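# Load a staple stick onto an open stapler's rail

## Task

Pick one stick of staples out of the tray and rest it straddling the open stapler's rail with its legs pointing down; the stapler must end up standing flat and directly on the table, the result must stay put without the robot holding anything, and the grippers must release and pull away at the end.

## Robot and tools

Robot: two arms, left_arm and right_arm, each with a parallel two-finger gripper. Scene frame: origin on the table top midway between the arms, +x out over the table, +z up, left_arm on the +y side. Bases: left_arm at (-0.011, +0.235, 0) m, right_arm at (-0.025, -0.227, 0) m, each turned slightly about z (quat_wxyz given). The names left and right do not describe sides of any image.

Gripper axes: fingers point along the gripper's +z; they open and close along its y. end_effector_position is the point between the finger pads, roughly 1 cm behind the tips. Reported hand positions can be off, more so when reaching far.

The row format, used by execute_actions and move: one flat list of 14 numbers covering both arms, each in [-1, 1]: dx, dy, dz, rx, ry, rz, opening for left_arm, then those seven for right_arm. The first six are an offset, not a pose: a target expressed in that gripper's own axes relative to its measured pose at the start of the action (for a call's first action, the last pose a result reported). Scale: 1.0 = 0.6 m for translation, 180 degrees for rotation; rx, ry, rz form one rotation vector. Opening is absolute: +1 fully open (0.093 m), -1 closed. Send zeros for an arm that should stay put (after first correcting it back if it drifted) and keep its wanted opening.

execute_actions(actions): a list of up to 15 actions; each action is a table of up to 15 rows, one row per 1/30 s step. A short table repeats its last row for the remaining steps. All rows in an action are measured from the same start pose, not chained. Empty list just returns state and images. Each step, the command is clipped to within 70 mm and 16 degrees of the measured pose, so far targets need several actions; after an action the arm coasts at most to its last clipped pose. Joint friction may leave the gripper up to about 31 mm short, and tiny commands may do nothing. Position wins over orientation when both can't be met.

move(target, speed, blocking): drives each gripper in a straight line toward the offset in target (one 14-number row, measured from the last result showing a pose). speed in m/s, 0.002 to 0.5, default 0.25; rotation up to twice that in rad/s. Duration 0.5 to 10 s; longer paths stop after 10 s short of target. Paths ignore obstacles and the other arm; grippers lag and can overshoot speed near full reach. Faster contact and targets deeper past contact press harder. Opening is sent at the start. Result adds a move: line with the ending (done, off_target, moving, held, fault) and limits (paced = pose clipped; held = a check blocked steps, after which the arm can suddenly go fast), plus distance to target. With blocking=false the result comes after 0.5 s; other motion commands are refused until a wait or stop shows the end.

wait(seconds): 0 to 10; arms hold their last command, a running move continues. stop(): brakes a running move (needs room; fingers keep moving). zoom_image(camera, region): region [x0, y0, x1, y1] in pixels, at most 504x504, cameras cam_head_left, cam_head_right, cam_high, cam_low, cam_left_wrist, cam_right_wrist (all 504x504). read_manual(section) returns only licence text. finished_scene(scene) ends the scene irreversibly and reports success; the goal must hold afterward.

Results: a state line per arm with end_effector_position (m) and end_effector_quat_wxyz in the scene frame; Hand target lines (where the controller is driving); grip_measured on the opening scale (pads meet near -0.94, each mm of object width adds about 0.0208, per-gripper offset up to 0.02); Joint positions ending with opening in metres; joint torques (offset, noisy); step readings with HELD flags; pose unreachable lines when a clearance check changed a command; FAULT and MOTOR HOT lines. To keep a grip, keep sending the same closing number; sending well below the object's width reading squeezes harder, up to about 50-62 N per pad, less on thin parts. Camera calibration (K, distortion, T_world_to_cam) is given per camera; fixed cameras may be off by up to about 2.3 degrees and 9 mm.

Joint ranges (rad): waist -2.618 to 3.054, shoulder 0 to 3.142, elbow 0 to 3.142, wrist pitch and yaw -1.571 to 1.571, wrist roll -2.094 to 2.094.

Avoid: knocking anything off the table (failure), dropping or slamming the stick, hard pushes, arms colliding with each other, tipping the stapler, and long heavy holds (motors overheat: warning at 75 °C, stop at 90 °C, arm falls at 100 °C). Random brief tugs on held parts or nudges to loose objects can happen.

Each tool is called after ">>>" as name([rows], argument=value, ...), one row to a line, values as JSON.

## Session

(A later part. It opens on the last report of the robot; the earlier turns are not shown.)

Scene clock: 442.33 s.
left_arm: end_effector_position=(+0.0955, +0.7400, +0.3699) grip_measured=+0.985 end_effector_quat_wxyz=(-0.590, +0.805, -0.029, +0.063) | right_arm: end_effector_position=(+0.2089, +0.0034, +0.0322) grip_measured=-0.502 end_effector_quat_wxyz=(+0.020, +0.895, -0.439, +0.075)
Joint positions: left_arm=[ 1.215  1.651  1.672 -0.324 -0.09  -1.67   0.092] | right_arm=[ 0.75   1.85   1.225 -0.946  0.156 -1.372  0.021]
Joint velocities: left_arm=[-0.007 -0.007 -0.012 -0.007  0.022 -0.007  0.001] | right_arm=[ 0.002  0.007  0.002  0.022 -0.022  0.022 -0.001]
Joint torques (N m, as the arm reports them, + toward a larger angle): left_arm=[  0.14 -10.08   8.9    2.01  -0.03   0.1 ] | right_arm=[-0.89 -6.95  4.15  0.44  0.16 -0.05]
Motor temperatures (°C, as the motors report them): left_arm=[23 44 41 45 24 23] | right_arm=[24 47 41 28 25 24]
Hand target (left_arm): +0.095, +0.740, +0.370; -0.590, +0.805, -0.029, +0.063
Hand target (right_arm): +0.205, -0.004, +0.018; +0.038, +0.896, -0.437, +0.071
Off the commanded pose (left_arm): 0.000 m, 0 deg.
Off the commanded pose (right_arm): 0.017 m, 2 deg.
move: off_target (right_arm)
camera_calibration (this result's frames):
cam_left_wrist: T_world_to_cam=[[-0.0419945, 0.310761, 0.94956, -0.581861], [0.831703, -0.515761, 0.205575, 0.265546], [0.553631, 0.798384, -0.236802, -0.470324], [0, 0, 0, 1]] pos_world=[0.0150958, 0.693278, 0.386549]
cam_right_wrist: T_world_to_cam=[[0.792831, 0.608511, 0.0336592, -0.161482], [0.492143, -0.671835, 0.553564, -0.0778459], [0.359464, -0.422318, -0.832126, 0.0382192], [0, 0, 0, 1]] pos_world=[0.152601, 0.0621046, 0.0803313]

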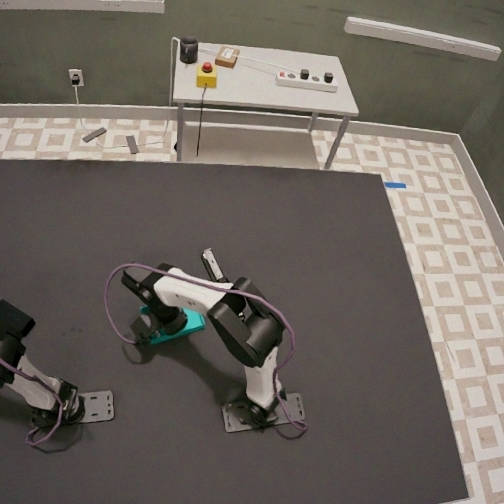

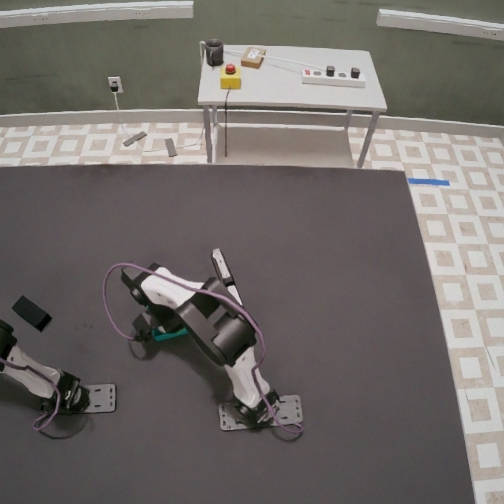

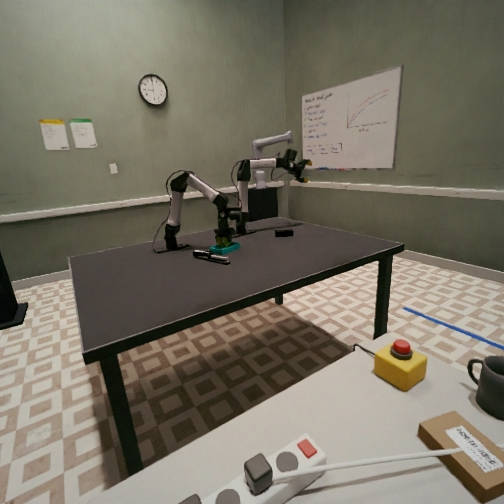

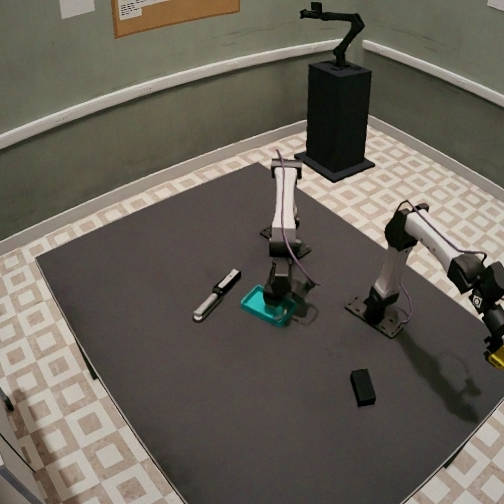

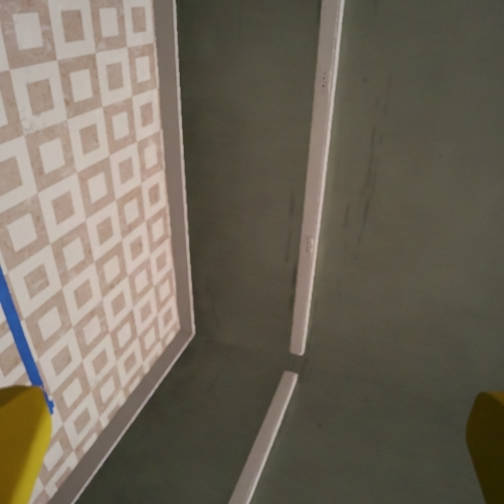

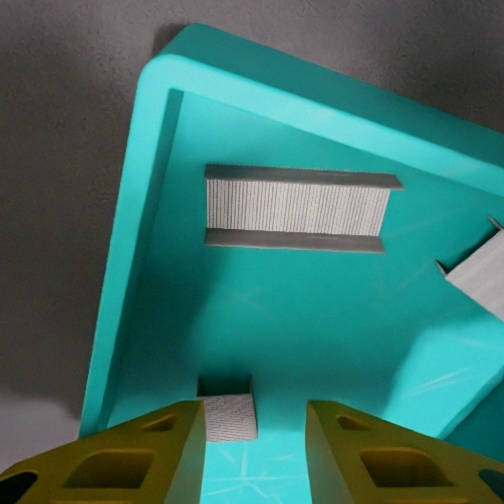

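>>> execute_actions([
  [[0,0,0,0,0,0,1,0,0,-0.012,0,0,0,-0.45]],
  [[0,0,0,0,0,0,1,0,0.03,0,0,0,0,-0.45]],
  [[0,0,0,0,0,0,1,0,0,0,0,0,0,-0.45]],
])

Scene clock: 454.77 s.
left_arm: end_effector_position=(+0.0955, +0.7400, +0.3699) grip_measured=+0.985 end_effector_quat_wxyz=(-0.590, +0.805, -0.029, +0.063) | right_arm: end_effector_position=(+0.2000, -0.0058, +0.0341) grip_measured=-0.452 end_effector_quat_wxyz=(+0.018, +0.895, -0.439, +0.076)
Joint positions: left_arm=[ 1.215  1.651  1.672 -0.324 -0.09  -1.67   0.092] | right_arm=[ 0.753  1.8    1.169 -0.937  0.156 -1.37   0.024]
Joint velocities: left_arm=[-0.022  0.002 -0.002 -0.037 -0.051  0.022 -0.   ] | right_arm=[ 0.002 -0.002 -0.012  0.051 -0.007 -0.007  0.   ]
Joint torques (N m, as the arm reports them, + toward a larger angle): left_arm=[  0.1  -10.12   8.93   2.02  -0.04   0.1 ] | right_arm=[-0.43 -8.31  6.86  0.31  0.13  0.02]
Motor temperatures (°C, as the motors report them): left_arm=[23 44 42 45 24 23] | right_arm=[24 45 40 28 25 24]
Hand target (left_arm): +0.095, +0.740, +0.370; -0.590, +0.805, -0.029, +0.063
Hand target (right_arm): +0.200, -0.006, +0.034; +0.018, +0.895, -0.439, +0.076
Off the commanded pose (left_arm): 0.000 m, 0 deg.
Off the commanded pose (right_arm): 0.000 m, 0 deg.
Step readings (end_effector_position; steps 1 to 15: 1st action; 16 to 30: 2nd action; 31 to 45: 3rd action):
0: left_arm (+0.0955, +0.7400, +0.3699) | right_arm (+0.2089, +0.0034, +0.0322)
1: left_arm (+0.0955, +0.7400, +0.3699) | right_arm (+0.2088, +0.0033, +0.0322)
2: left_arm (+0.0955, +0.7400, +0.3699) | right_arm (+0.2087, +0.0032, +0.0322)
4: left_arm (+0.0955, +0.7400, +0.3699) | right_arm (+0.2085, +0.0029, +0.0322)
8: left_arm (+0.0955, +0.7400, +0.3699) | right_arm (+0.2082, +0.0026, +0.0322)
15: left_arm (+0.0955, +0.7400, +0.3699) | right_arm (+0.2080, +0.0023, +0.0322)
16: left_arm (+0.0955, +0.7400, +0.3699) | right_arm (+0.2078, +0.0021, +0.0322)
17: left_arm (+0.0955, +0.7400, +0.3699) | right_arm (+0.2063, +0.0004, +0.0328)
19: left_arm (+0.0955, +0.7400, +0.3699) | right_arm (+0.2022, -0.0044, +0.0342)
23: left_arm (+0.0955, +0.7400, +0.3699) | right_arm (+0.2003, -0.0060, +0.0341)
30: left_arm (+0.0955, +0.7400, +0.3699) | right_arm (+0.2000, -0.0058, +0.0341)
31: left_arm (+0.0955, +0.7400, +0.3699) | right_arm (+0.2000, -0.0058, +0.0341)
32: left_arm (+0.0955, +0.7400, +0.3699) | right_arm (+0.2000, -0.0058, +0.0341)
34: left_arm (+0.0955, +0.7400, +0.3699) | right_arm (+0.2000, -0.0058, +0.0341)
38: left_arm (+0.0955, +0.7400, +0.3699) | right_arm (+0.2000, -0.0058, +0.0341)
45: end_effector_position above
camera_calibration (this result's frames):
cam_left_wrist: T_world_to_cam=[[-0.0419945, 0.310761, 0.94956, -0.581861], [0.831703, -0.515761, 0.205575, 0.265546], [0.553631, 0.798384, -0.236802, -0.470324], [0, 0, 0, 1]] pos_world=[0.0150958, 0.693278, 0.386549]
cam_right_wrist: T_world_to_cam=[[0.792526, 0.608763, 0.0361885, -0.148954], [0.491482, -0.672719, 0.553077, -0.0805399], [0.361038, -0.420542, -0.832344, 0.0388201], [0, 0, 0, 1]] pos_world=[0.143618, 0.0528222, 0.0822469]

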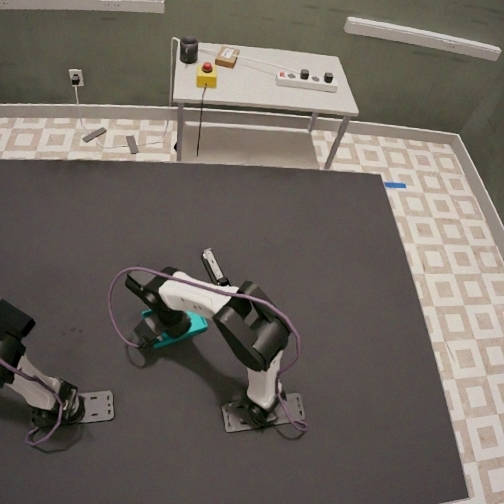

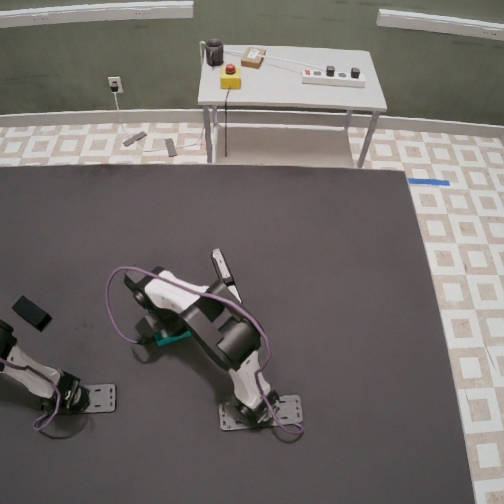

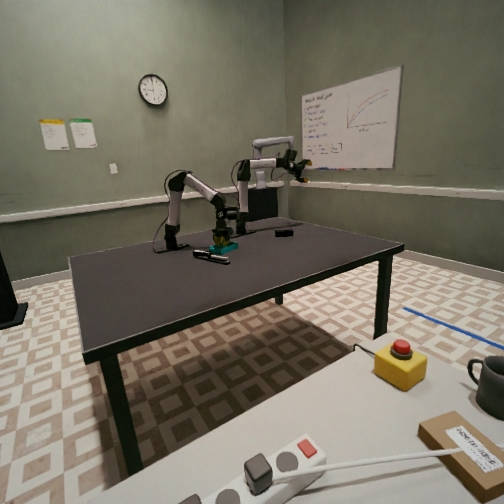

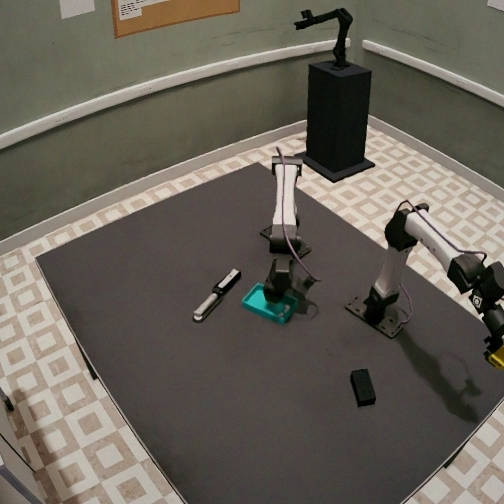

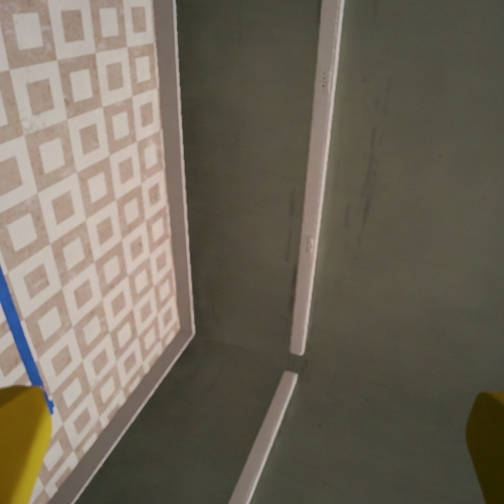

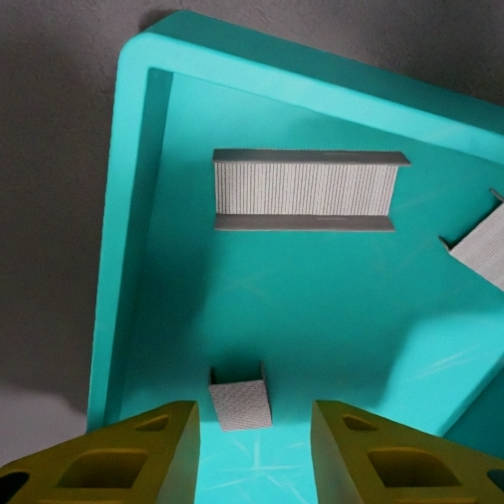

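>>> move(target=[0,0,0,0,0,0,1,0,0,-0.03,-0.11,0,0,-0.5], speed=0.05)

Scene clock: 476.67 s.
left_arm: end_effector_position=(+0.0955, +0.7400, +0.3699) grip_measured=+0.985 end_effector_quat_wxyz=(-0.590, +0.805, -0.029, +0.063) | right_arm: end_effector_position=(+0.1967, -0.0049, +0.0537) grip_measured=-0.498 end_effector_quat_wxyz=(+0.166, +0.884, -0.437, +0.006)
Joint positions: left_arm=[ 1.215  1.651  1.672 -0.324 -0.09  -1.67   0.092] | right_arm=[ 0.733  2.062  1.568 -1.396  0.1   -1.368  0.021]
Joint velocities: left_arm=[-0.002  0.017  0.002  0.007  0.007 -0.037  0.   ] | right_arm=[-0.007 -0.002 -0.032 -0.007  0.037 -0.022  0.   ]
Joint torques (N m, as the arm reports them, + toward a larger angle): left_arm=[  0.15 -10.15   8.95   2.01  -0.02   0.11] | right_arm=[-1.12 -8.9   8.09 -0.36  0.04  0.11]
Motor temperatures (°C, as the motors report them): left_arm=[23 44 42 45 24 23] | right_arm=[24 45 41 27 25 24]
Hand target (left_arm): +0.095, +0.740, +0.370; -0.590, +0.805, -0.029, +0.063
Hand target (right_arm): +0.198, -0.004, +0.052; +0.171, +0.879, -0.444, -0.002
Off the commanded pose (left_arm): 0.000 m, 0 deg.
Off the commanded pose (right_arm): 0.002 m, 2 deg.
move: done
camera_calibration (this result's frames):
cam_left_wrist: T_world_to_cam=[[-0.0419945, 0.310761, 0.94956, -0.581861], [0.831703, -0.515761, 0.205575, 0.265546], [0.553631, 0.798384, -0.236802, -0.470324], [0, 0, 0, 1]] pos_world=[0.0150958, 0.693278, 0.386549]
cam_right_wrist: T_world_to_cam=[[0.778949, 0.558247, -0.285654, -0.127826], [0.611808, -0.576603, 0.541497, -0.111732], [0.13758, -0.596564, -0.790685, 0.0975675], [0, 0, 0, 1]] pos_world=[0.154505, 0.0651384, 0.101134]

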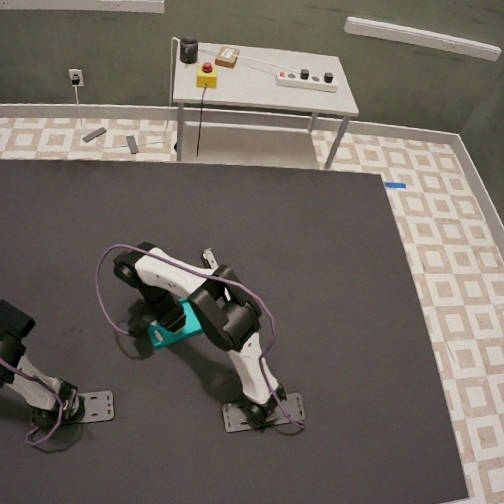

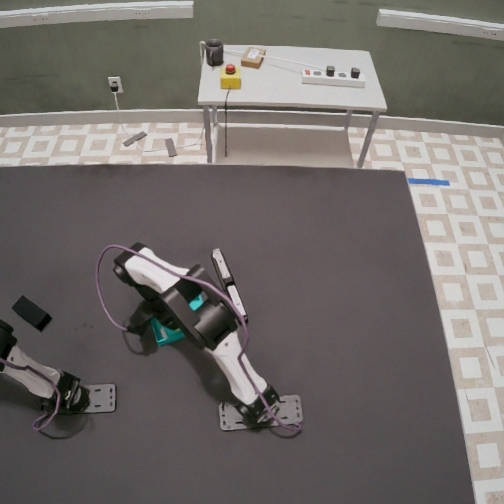

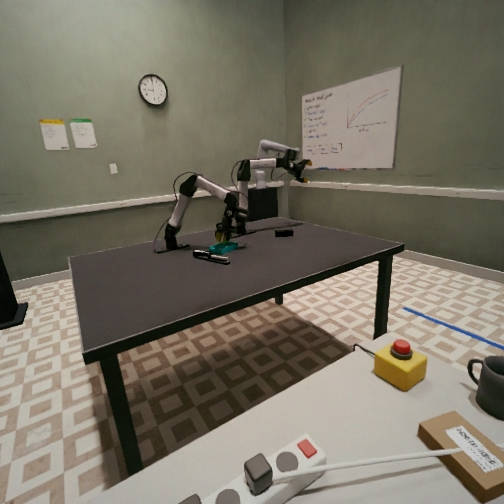

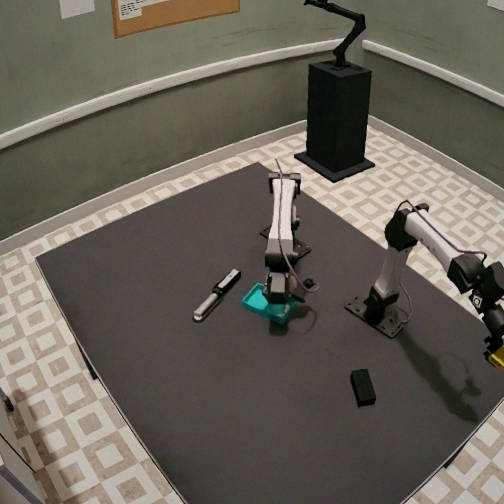

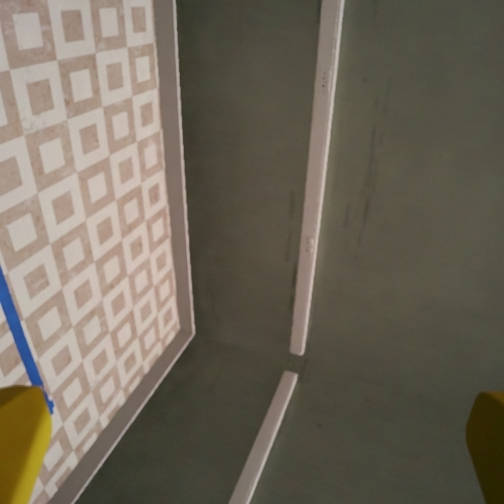

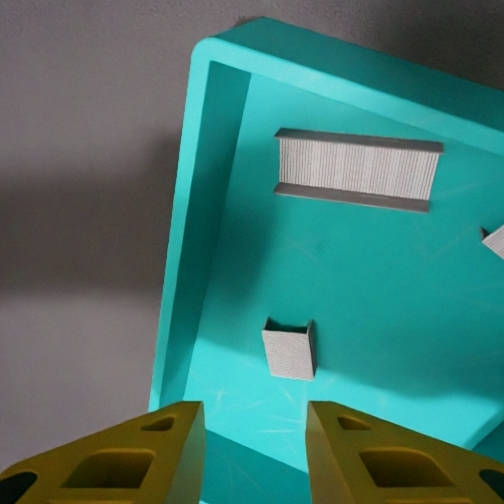

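>>> move(target=[0,0,0,0,0,0,1,-0.005,0.002,0.056,0,0,0,-0.5], speed=0.05)

Scene clock: 490.67 s.
left_arm: end_effector_position=(+0.0955, +0.7400, +0.3699) grip_measured=+0.985 end_effector_quat_wxyz=(-0.590, +0.805, -0.029, +0.063) | right_arm: end_effector_position=(+0.1932, -0.0087, +0.0270) grip_measured=-0.498 end_effector_quat_wxyz=(+0.160, +0.885, -0.438, +0.008)
Joint positions: left_arm=[ 1.215  1.651  1.672 -0.324 -0.09  -1.67   0.092] | right_arm=[ 0.733  2.062  1.461 -1.276  0.1   -1.368  0.021]
Joint velocities: left_arm=[-0.007 -0.012  0.002 -0.037  0.022  0.007 -0.   ] | right_arm=[ 0.007 -0.007 -0.012  0.022 -0.007 -0.037  0.   ]
Joint torques (N m, as the arm reports them, + toward a larger angle): left_arm=[  0.19 -10.17   8.98   2.    -0.03   0.13] | right_arm=[ -0.31 -10.33   3.64  -0.14   0.12   0.04]
Motor temperatures (°C, as the motors report them): left_arm=[23 45 42 45 24 23] | right_arm=[24 45 41 27 25 24]
Hand target (left_arm): +0.095, +0.740, +0.370; -0.590, +0.805, -0.029, +0.063
Hand target (right_arm): +0.189, -0.013, +0.022; +0.167, +0.884, -0.437, +0.006
Off the commanded pose (left_arm): 0.000 m, 0 deg.
Off the commanded pose (right_arm): 0.008 m, 1 deg.
move: done
camera_calibration (this result's frames):
cam_left_wrist: T_world_to_cam=[[-0.0419945, 0.310761, 0.94956, -0.581861], [0.831703, -0.515761, 0.205575, 0.265546], [0.553631, 0.798384, -0.236802, -0.470324], [0, 0, 0, 1]] pos_world=[0.0150958, 0.693278, 0.386549]
cam_right_wrist: T_world_to_cam=[[0.78136, 0.560924, -0.273571, -0.13136], [0.607202, -0.582033, 0.540872, -0.0964536], [0.14416, -0.588729, -0.795372, 0.0735571], [0, 0, 0, 1]] pos_world=[0.150602, 0.0608489, 0.074738]

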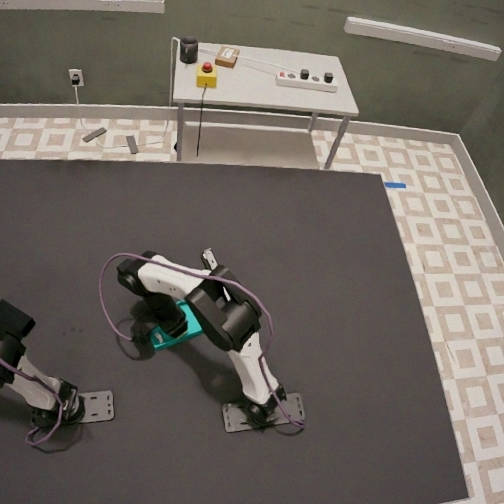

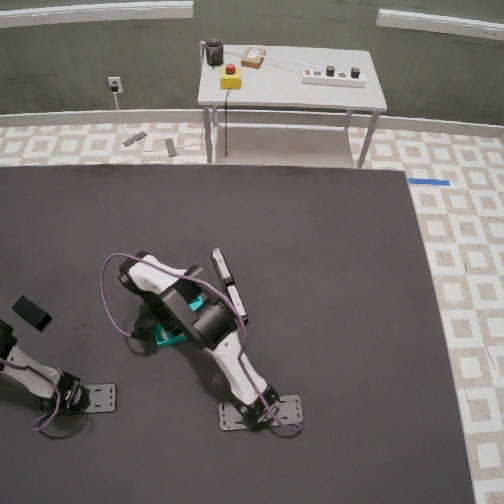

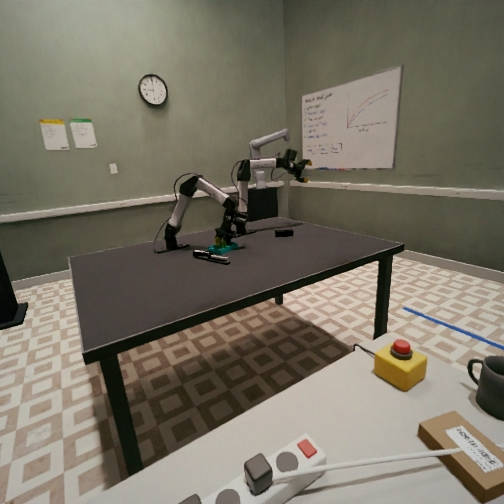

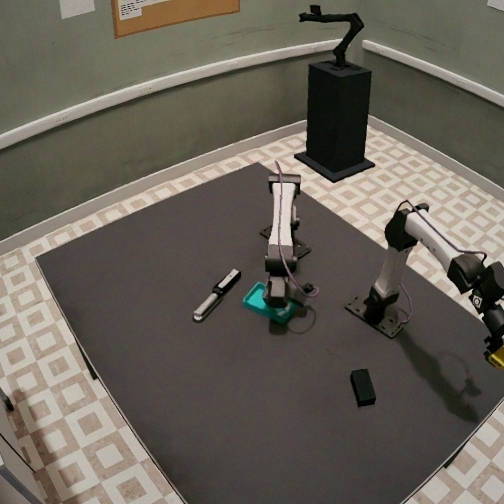

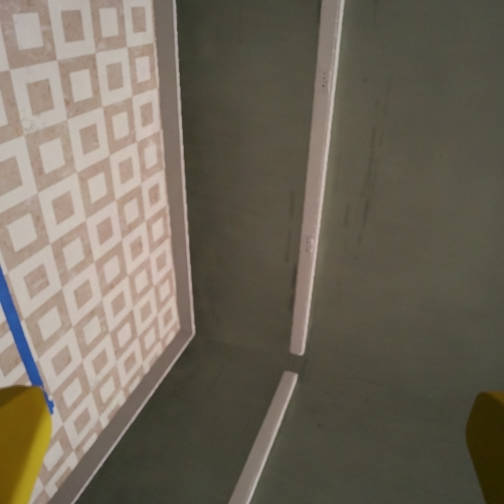

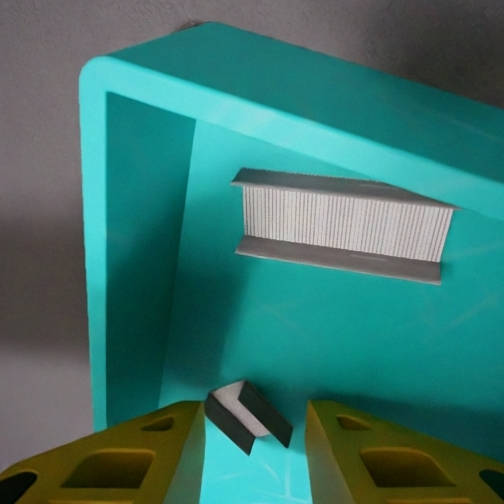

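>>> move(target=[0,0,0,0,0,0,1,0,0,-0.03,0,0,0,-0.5], speed=0.04)

>>> zoom_image(camera="cam_right_wrist", region=[150,280,400,480])

Scene clock: 499.03 s.
left_arm: end_effector_position=(+0.0955, +0.7400, +0.3699) grip_measured=+0.985 end_effector_quat_wxyz=(-0.590, +0.805, -0.029, +0.063) | right_arm: end_effector_position=(+0.1948, -0.0069, +0.0396) grip_measured=-0.498 end_effector_quat_wxyz=(+0.164, +0.884, -0.437, +0.007)
Joint positions: left_arm=[ 1.215  1.651  1.672 -0.324 -0.09  -1.67   0.092] | right_arm=[ 0.733  2.062  1.511 -1.335  0.1   -1.368  0.021]
Joint velocities: left_arm=[-0.007 -0.017 -0.007  0.037  0.037 -0.037  0.001] | right_arm=[-0.012 -0.002 -0.002 -0.037 -0.037  0.037 -0.001]
Joint torques (N m, as the arm reports them, + toward a larger angle): left_arm=[  0.13 -10.13   8.93   2.02  -0.03   0.11] | right_arm=[  0.01 -10.62   7.79  -0.38   0.07   0.05]
Motor temperatures (°C, as the motors report them): left_arm=[23 45 42 45 24 23] | right_arm=[24 46 40 27 25 24]
Hand target (left_arm): +0.095, +0.740, +0.370; -0.590, +0.805, -0.029, +0.063
Hand target (right_arm): +0.195, -0.004, +0.044; +0.160, +0.885, -0.438, +0.008
Off the commanded pose (left_arm): 0.000 m, 0 deg.
Off the commanded pose (right_arm): 0.006 m, 0 deg.
move: done
camera_calibration (this result's frames):
cam_left_wrist: T_world_to_cam=[[-0.0419945, 0.310761, 0.94956, -0.581861], [0.831703, -0.515761, 0.205575, 0.265546], [0.553631, 0.798384, -0.236802, -0.470324], [0, 0, 0, 1]] pos_world=[0.0150958, 0.693278, 0.386549]
cam_right_wrist: T_world_to_cam=[[0.779949, 0.559349, -0.280729, -0.129659], [0.609957, -0.57896, 0.541072, -0.103748], [0.140117, -0.59324, -0.792738, 0.0851082], [0, 0, 0, 1]] pos_world=[0.152484, 0.0629488, 0.0872042]

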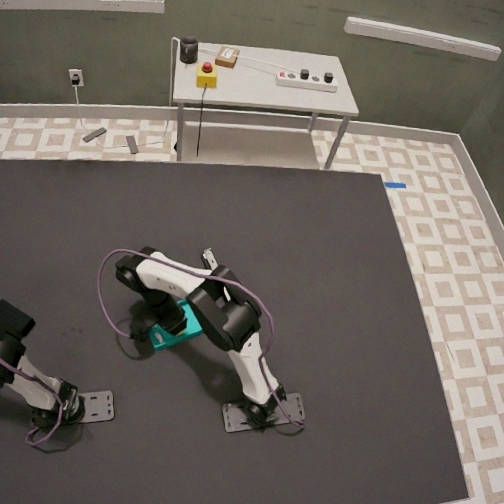

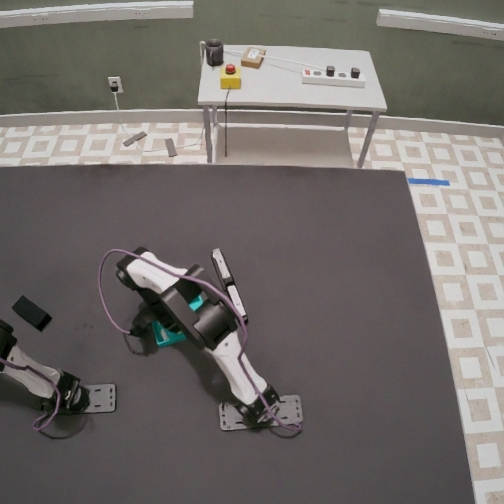

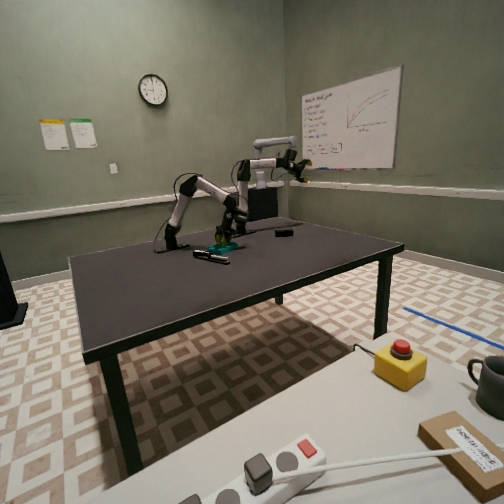

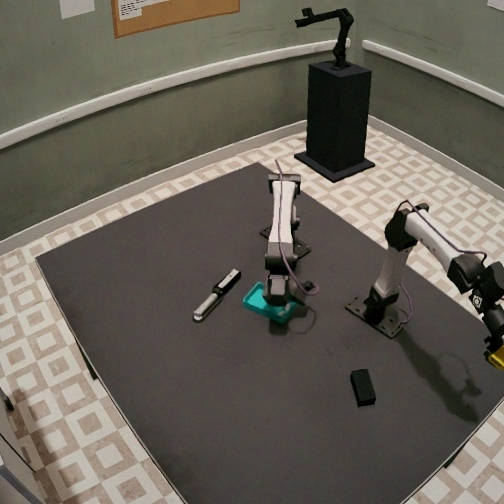

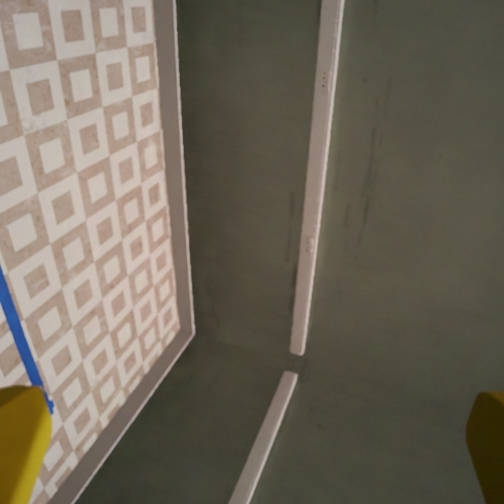

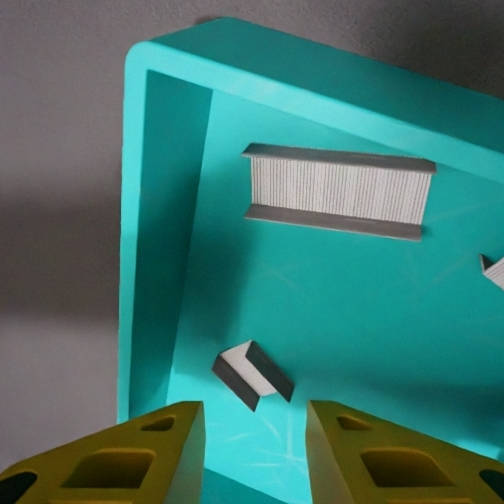

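Region (150, 280, 400, 480) of cam_right_wrist's 504x504 image, scaled by 2.016, with more detail than that image has; it fills the top 403 rows of this view, and the rest is white.

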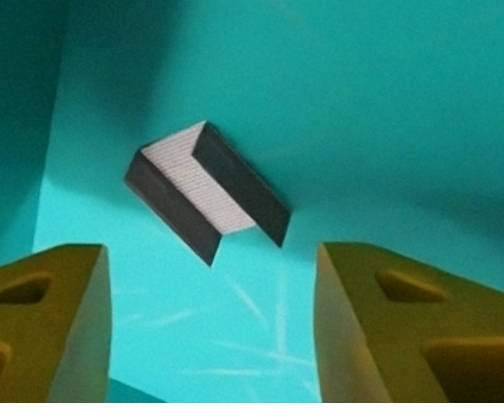

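>>> move(target=[0,0,0,0,0,0,1,0,-0.05,-0.12,0.1,0,0,-0.5], speed=0.15)

>>> zoom_image(camera="cam_right_wrist", region=[50,0,450,400])

Scene clock: 509.57 s.
left_arm: end_effector_position=(+0.0955, +0.7400, +0.3699) grip_measured=+0.985 end_effector_quat_wxyz=(-0.590, +0.805, -0.029, +0.063) | right_arm: end_effector_position=(+0.2234, +0.0242, +0.0925) grip_measured=-0.498 end_effector_quat_wxyz=(+0.040, +0.896, -0.438, +0.066)
Joint positions: left_arm=[ 1.215  1.651  1.672 -0.324 -0.09  -1.67   0.092] | right_arm=[ 0.754  1.927  1.574 -1.264  0.148 -1.368  0.021]
Joint velocities: left_arm=[-0.007  0.007 -0.012  0.022 -0.022  0.022 -0.   ] | right_arm=[-0.007  0.002 -0.032 -0.007  0.007 -0.007  0.   ]
Joint torques (N m, as the arm reports them, + toward a larger angle): left_arm=[  0.17 -10.13   8.97   1.99  -0.02   0.09] | right_arm=[  0.36 -10.66   8.71   0.31   0.3   -0.06]
Motor temperatures (°C, as the motors report them): left_arm=[23 45 42 46 24 23] | right_arm=[24 47 41 27 25 24]
Hand target (left_arm): +0.095, +0.740, +0.370; -0.590, +0.805, -0.029, +0.063
Hand target (right_arm): +0.228, +0.030, +0.100; +0.024, +0.899, -0.431, +0.076
Off the commanded pose (left_arm): 0.000 m, 0 deg.
Off the commanded pose (right_arm): 0.011 m, 2 deg.
move: off_target (right_arm)
camera_calibration (this result's frames):
cam_left_wrist: T_world_to_cam=[[-0.0419945, 0.310761, 0.94956, -0.581861], [0.831703, -0.515761, 0.205575, 0.265546], [0.553631, 0.798384, -0.236802, -0.470324], [0, 0, 0, 1]] pos_world=[0.0150958, 0.693278, 0.386549]
cam_right_wrist: T_world_to_cam=[[0.793758, 0.608121, -0.0117102, -0.183608], [0.51105, -0.656369, 0.554984, -0.109061], [0.329811, -0.446508, -0.831778, 0.0991043], [0, 0, 0, 1]] pos_world=[0.16879, 0.0843222, 0.14081]

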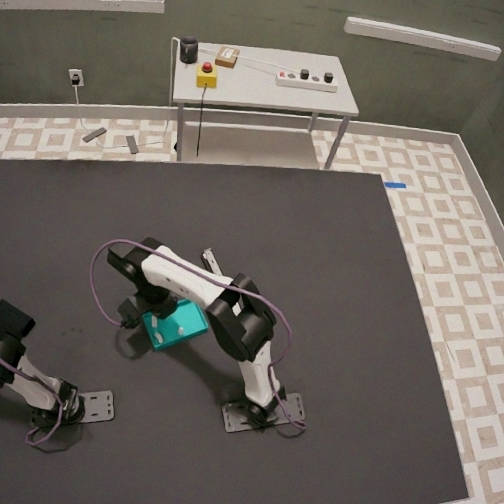

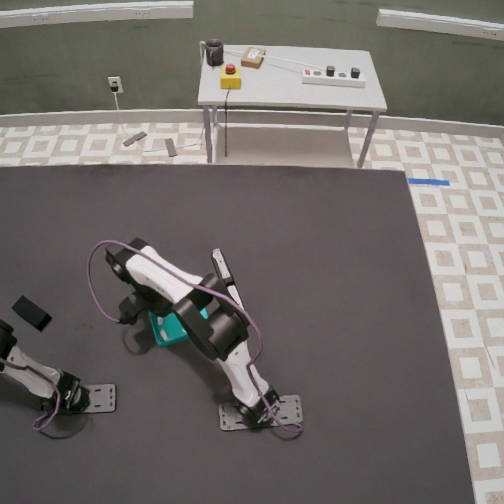

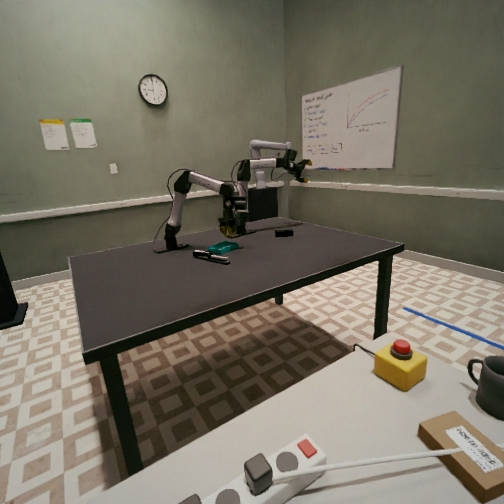

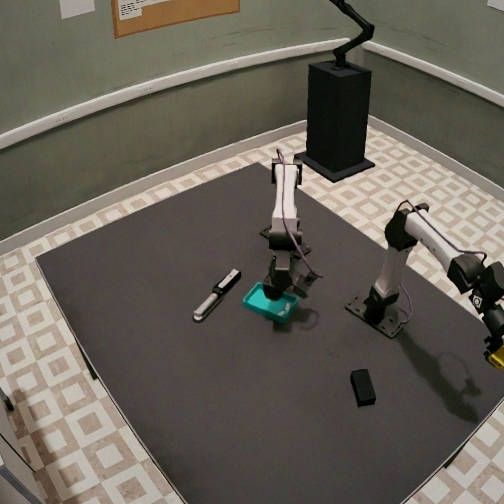

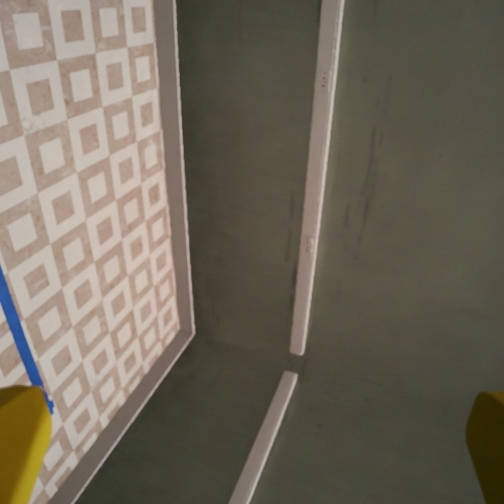

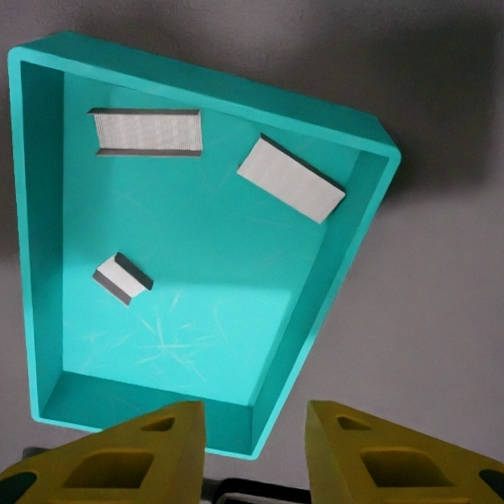

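Region (50, 0, 450, 400) of cam_right_wrist's 504x504 image, scaled by 1.260, with more detail than that image has.

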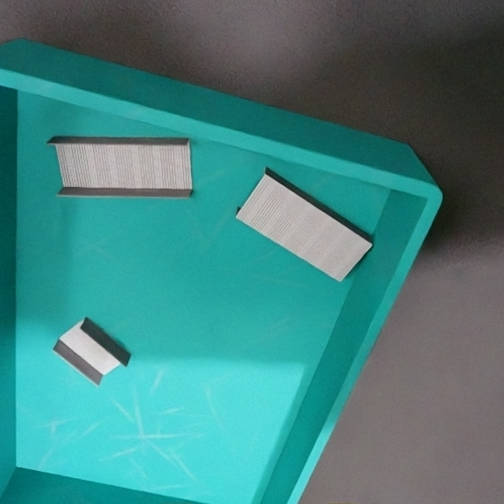

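>>> execute_actions([
  [[0,0,0,0,0,0,1,-0.04,-0.005,0.02,0,-0.05,0,-0.4]],
  [[0,0,0,0,0,0,1,0,0,0,0,0,0,-0.4]],
])

>>> move(target=[0,0,0,0,0,0,1,0,0,0,0,0,0.69,-0.4], speed=0.4)

Scene clock: 559.70 s.
left_arm: end_effector_position=(+0.0955, +0.7400, +0.3699) grip_measured=+0.985 end_effector_quat_wxyz=(-0.590, +0.805, -0.029, +0.063) | right_arm: end_effector_position=(+0.2144, +0.0458, +0.0845) grip_measured=-0.402 end_effector_quat_wxyz=(+0.001, +0.898, -0.440, +0.007)
Joint positions: left_arm=[ 1.215  1.651  1.672 -0.324 -0.09  -1.67   0.092] | right_arm=[ 0.75   1.927  1.551 -1.193  0.014 -1.374  0.026]
Joint velocities: left_arm=[ 0.012 -0.007 -0.007  0.022  0.007 -0.051  0.001] | right_arm=[ 0.017 -0.002 -0.002 -0.022  0.007  0.022  0.001]
Joint torques (N m, as the arm reports them, + toward a larger angle): left_arm=[  0.13 -10.1    9.01   2.01  -0.02   0.1 ] | right_arm=[ -0.29 -10.04   7.25   0.34   0.06   0.07]
Motor temperatures (°C, as the motors report them): left_arm=[23 45 43 46 24 23] | right_arm=[24 51 44 27 25 24]
Hand target (left_arm): +0.095, +0.740, +0.370; -0.590, +0.805, -0.029, +0.063
Hand target (right_arm): +0.214, +0.046, +0.084; +0.001, +0.898, -0.440, +0.007
Off the commanded pose (left_arm): 0.000 m, 0 deg.
Off the commanded pose (right_arm): 0.000 m, 0 deg.
Step readings (end_effector_position; steps 1 to 15: 1st action; 16 to 30: 2nd action):
0: left_arm (+0.0955, +0.7400, +0.3699) | right_arm (+0.2237, +0.0243, +0.0925)
1: left_arm (+0.0955, +0.7400, +0.3699) | right_arm (+0.2222, +0.0266, +0.0914)
2: left_arm (+0.0955, +0.7400, +0.3699) | right_arm (+0.2206, +0.0302, +0.0901)
4: left_arm (+0.0955, +0.7400, +0.3699) | right_arm (+0.2180, +0.0353, +0.0874)
8: left_arm (+0.0955, +0.7400, +0.3699) | right_arm (+0.2149, +0.0413, +0.0850)
15: left_arm (+0.0955, +0.7400, +0.3699) | right_arm (+0.2143, +0.0457, +0.0845)
16: left_arm (+0.0955, +0.7400, +0.3699) | right_arm (+0.2144, +0.0458, +0.0845)
17: left_arm (+0.0955, +0.7400, +0.3699) | right_arm (+0.2144, +0.0458, +0.0845)
19: left_arm (+0.0955, +0.7400, +0.3699) | right_arm (+0.2144, +0.0458, +0.0845)
23: left_arm (+0.0955, +0.7400, +0.3699) | right_arm (+0.2144, +0.0458, +0.0845)
30: end_effector_position above
camera_calibration (this result's frames):
cam_left_wrist: T_world_to_cam=[[-0.0419945, 0.310761, 0.94956, -0.581861], [0.831703, -0.515761, 0.205575, 0.265546], [0.553631, 0.798384, -0.236802, -0.470324], [0, 0, 0, 1]] pos_world=[0.0150958, 0.693278, 0.386549]
cam_right_wrist: T_world_to_cam=[[0.794403, 0.607359, 0.00621608, -0.191325], [0.545464, -0.717875, 0.432579, -0.0801008], [0.267193, -0.340251, -0.901575, 0.119515], [0, 0, 0, 1]] pos_world=[0.163748, 0.0993659, 0.143591]

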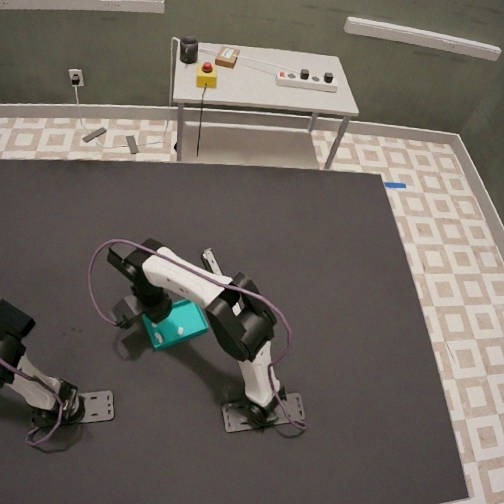

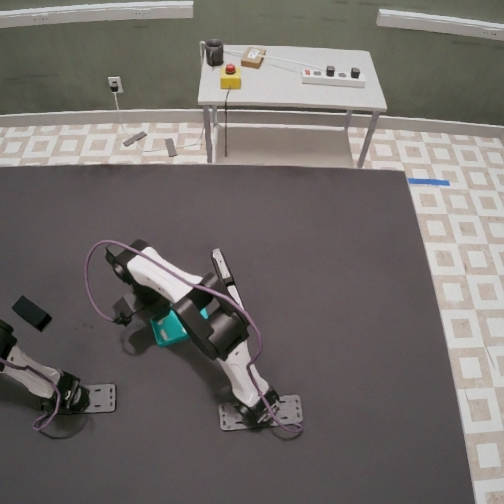

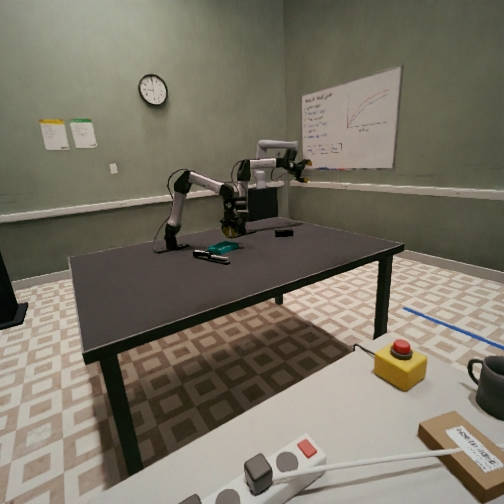

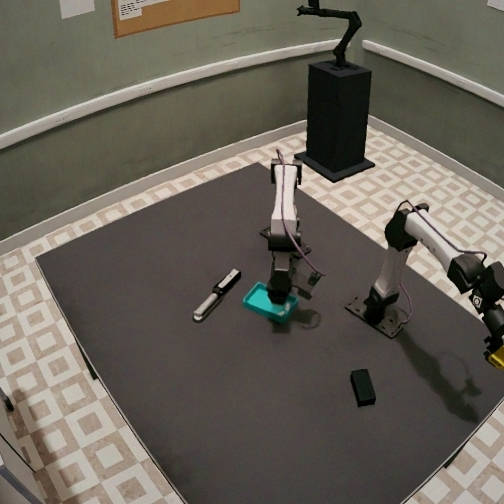

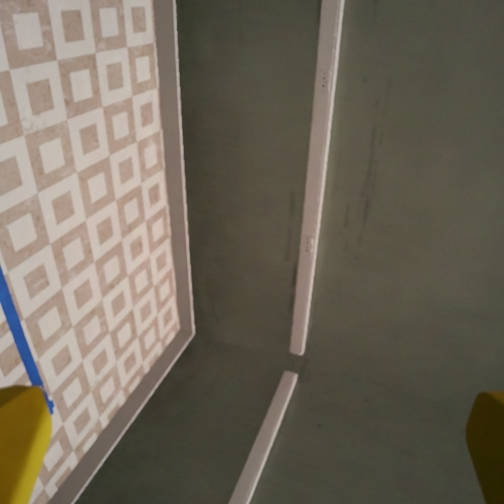

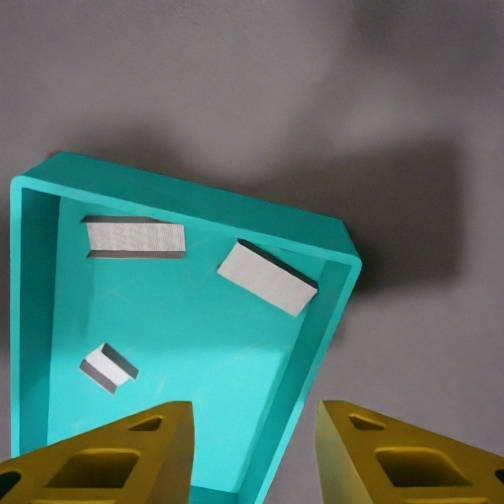

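Scene clock: 563.10 s.
left_arm: end_effector_position=(+0.0955, +0.7400, +0.3699) grip_measured=+0.985 end_effector_quat_wxyz=(-0.590, +0.805, -0.029, +0.063) | right_arm: end_effector_position=(+0.2144, +0.0458, +0.0845) grip_measured=-0.402 end_effector_quat_wxyz=(+0.006, -0.037, +0.999, -0.004)
Joint positions: left_arm=[ 1.215  1.651  1.672 -0.324 -0.09  -1.67   0.092] | right_arm=[ 0.75   1.927  1.551 -1.193  0.014  0.782  0.026]
Joint velocities: left_arm=[-0.007  0.007 -0.002  0.037  0.022 -0.022 -0.   ] | right_arm=[ 0.002  0.007 -0.027 -0.051 -0.007  0.022  0.001]
Joint torques (N m, as the arm reports them, + toward a larger angle): left_arm=[  0.16 -10.1    8.92   2.02  -0.05   0.1 ] | right_arm=[ -0.36 -10.15   7.23   0.34   0.18   0.16]
Motor temperatures (°C, as the motors report them): left_arm=[23 45 43 46 24 23] | right_arm=[24 51 44 27 25 24]
Hand target (left_arm): +0.095, +0.740, +0.370; -0.590, +0.805, -0.029, +0.063
Hand target (right_arm): +0.214, +0.046, +0.084; +0.006, -0.032, +0.999, -0.004
Off the commanded pose (left_arm): 0.000 m, 0 deg.
Off the commanded pose (right_arm): 0.000 m, 1 deg.
move: done
camera_calibration (this result's frames):
cam_left_wrist: T_world_to_cam=[[-0.0419945, 0.310761, 0.94956, -0.581861], [0.831703, -0.515761, 0.205575, 0.265546], [0.553631, 0.798384, -0.236802, -0.470324], [0, 0, 0, 1]] pos_world=[0.0150958, 0.693278, 0.386549]
cam_right_wrist: T_world_to_cam=[[0.0672751, -0.997686, 0.00988023, 0.0377263], [-0.909875, -0.0572846, 0.410909, 0.203507], [-0.409392, -0.0366337, -0.911623, 0.251521], [0, 0, 0, 1]] pos_world=[0.285599, 0.0585109, 0.145297]

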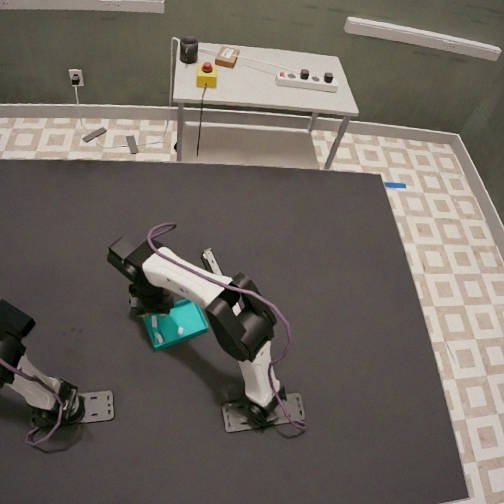

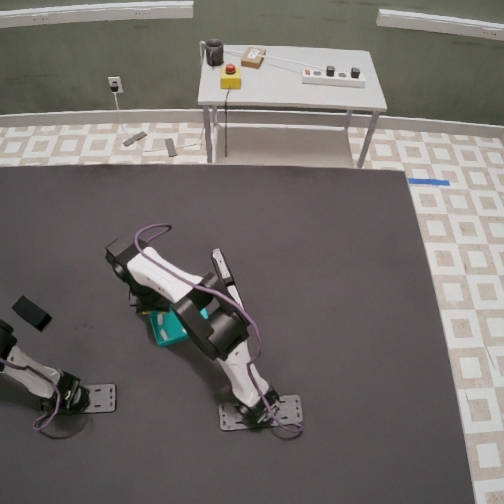

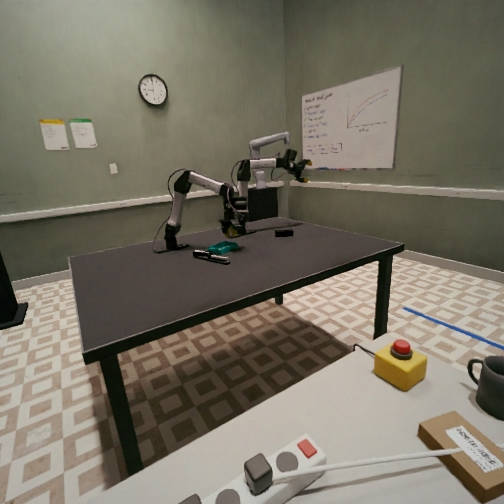

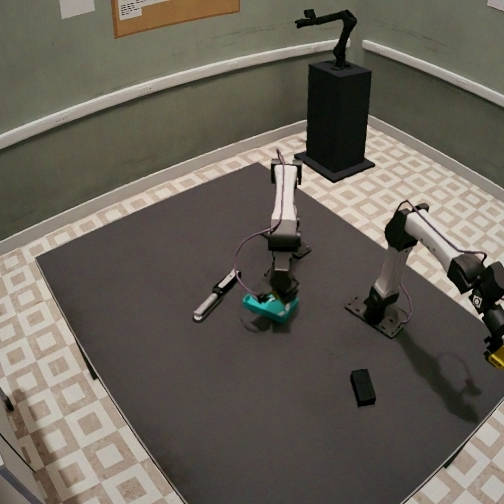

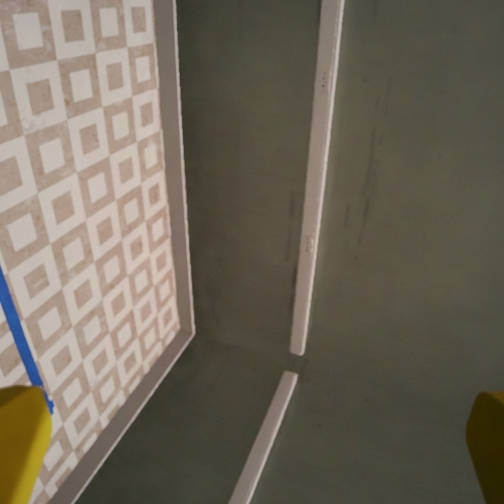

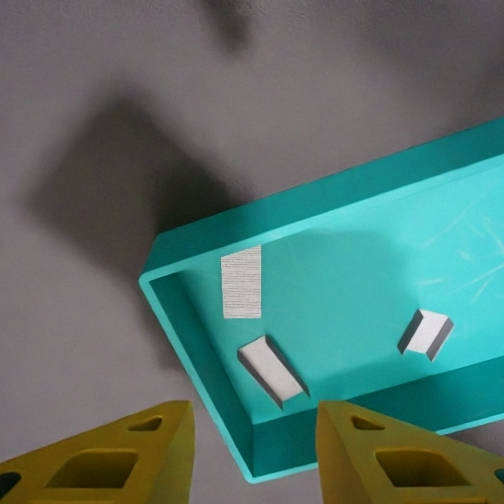

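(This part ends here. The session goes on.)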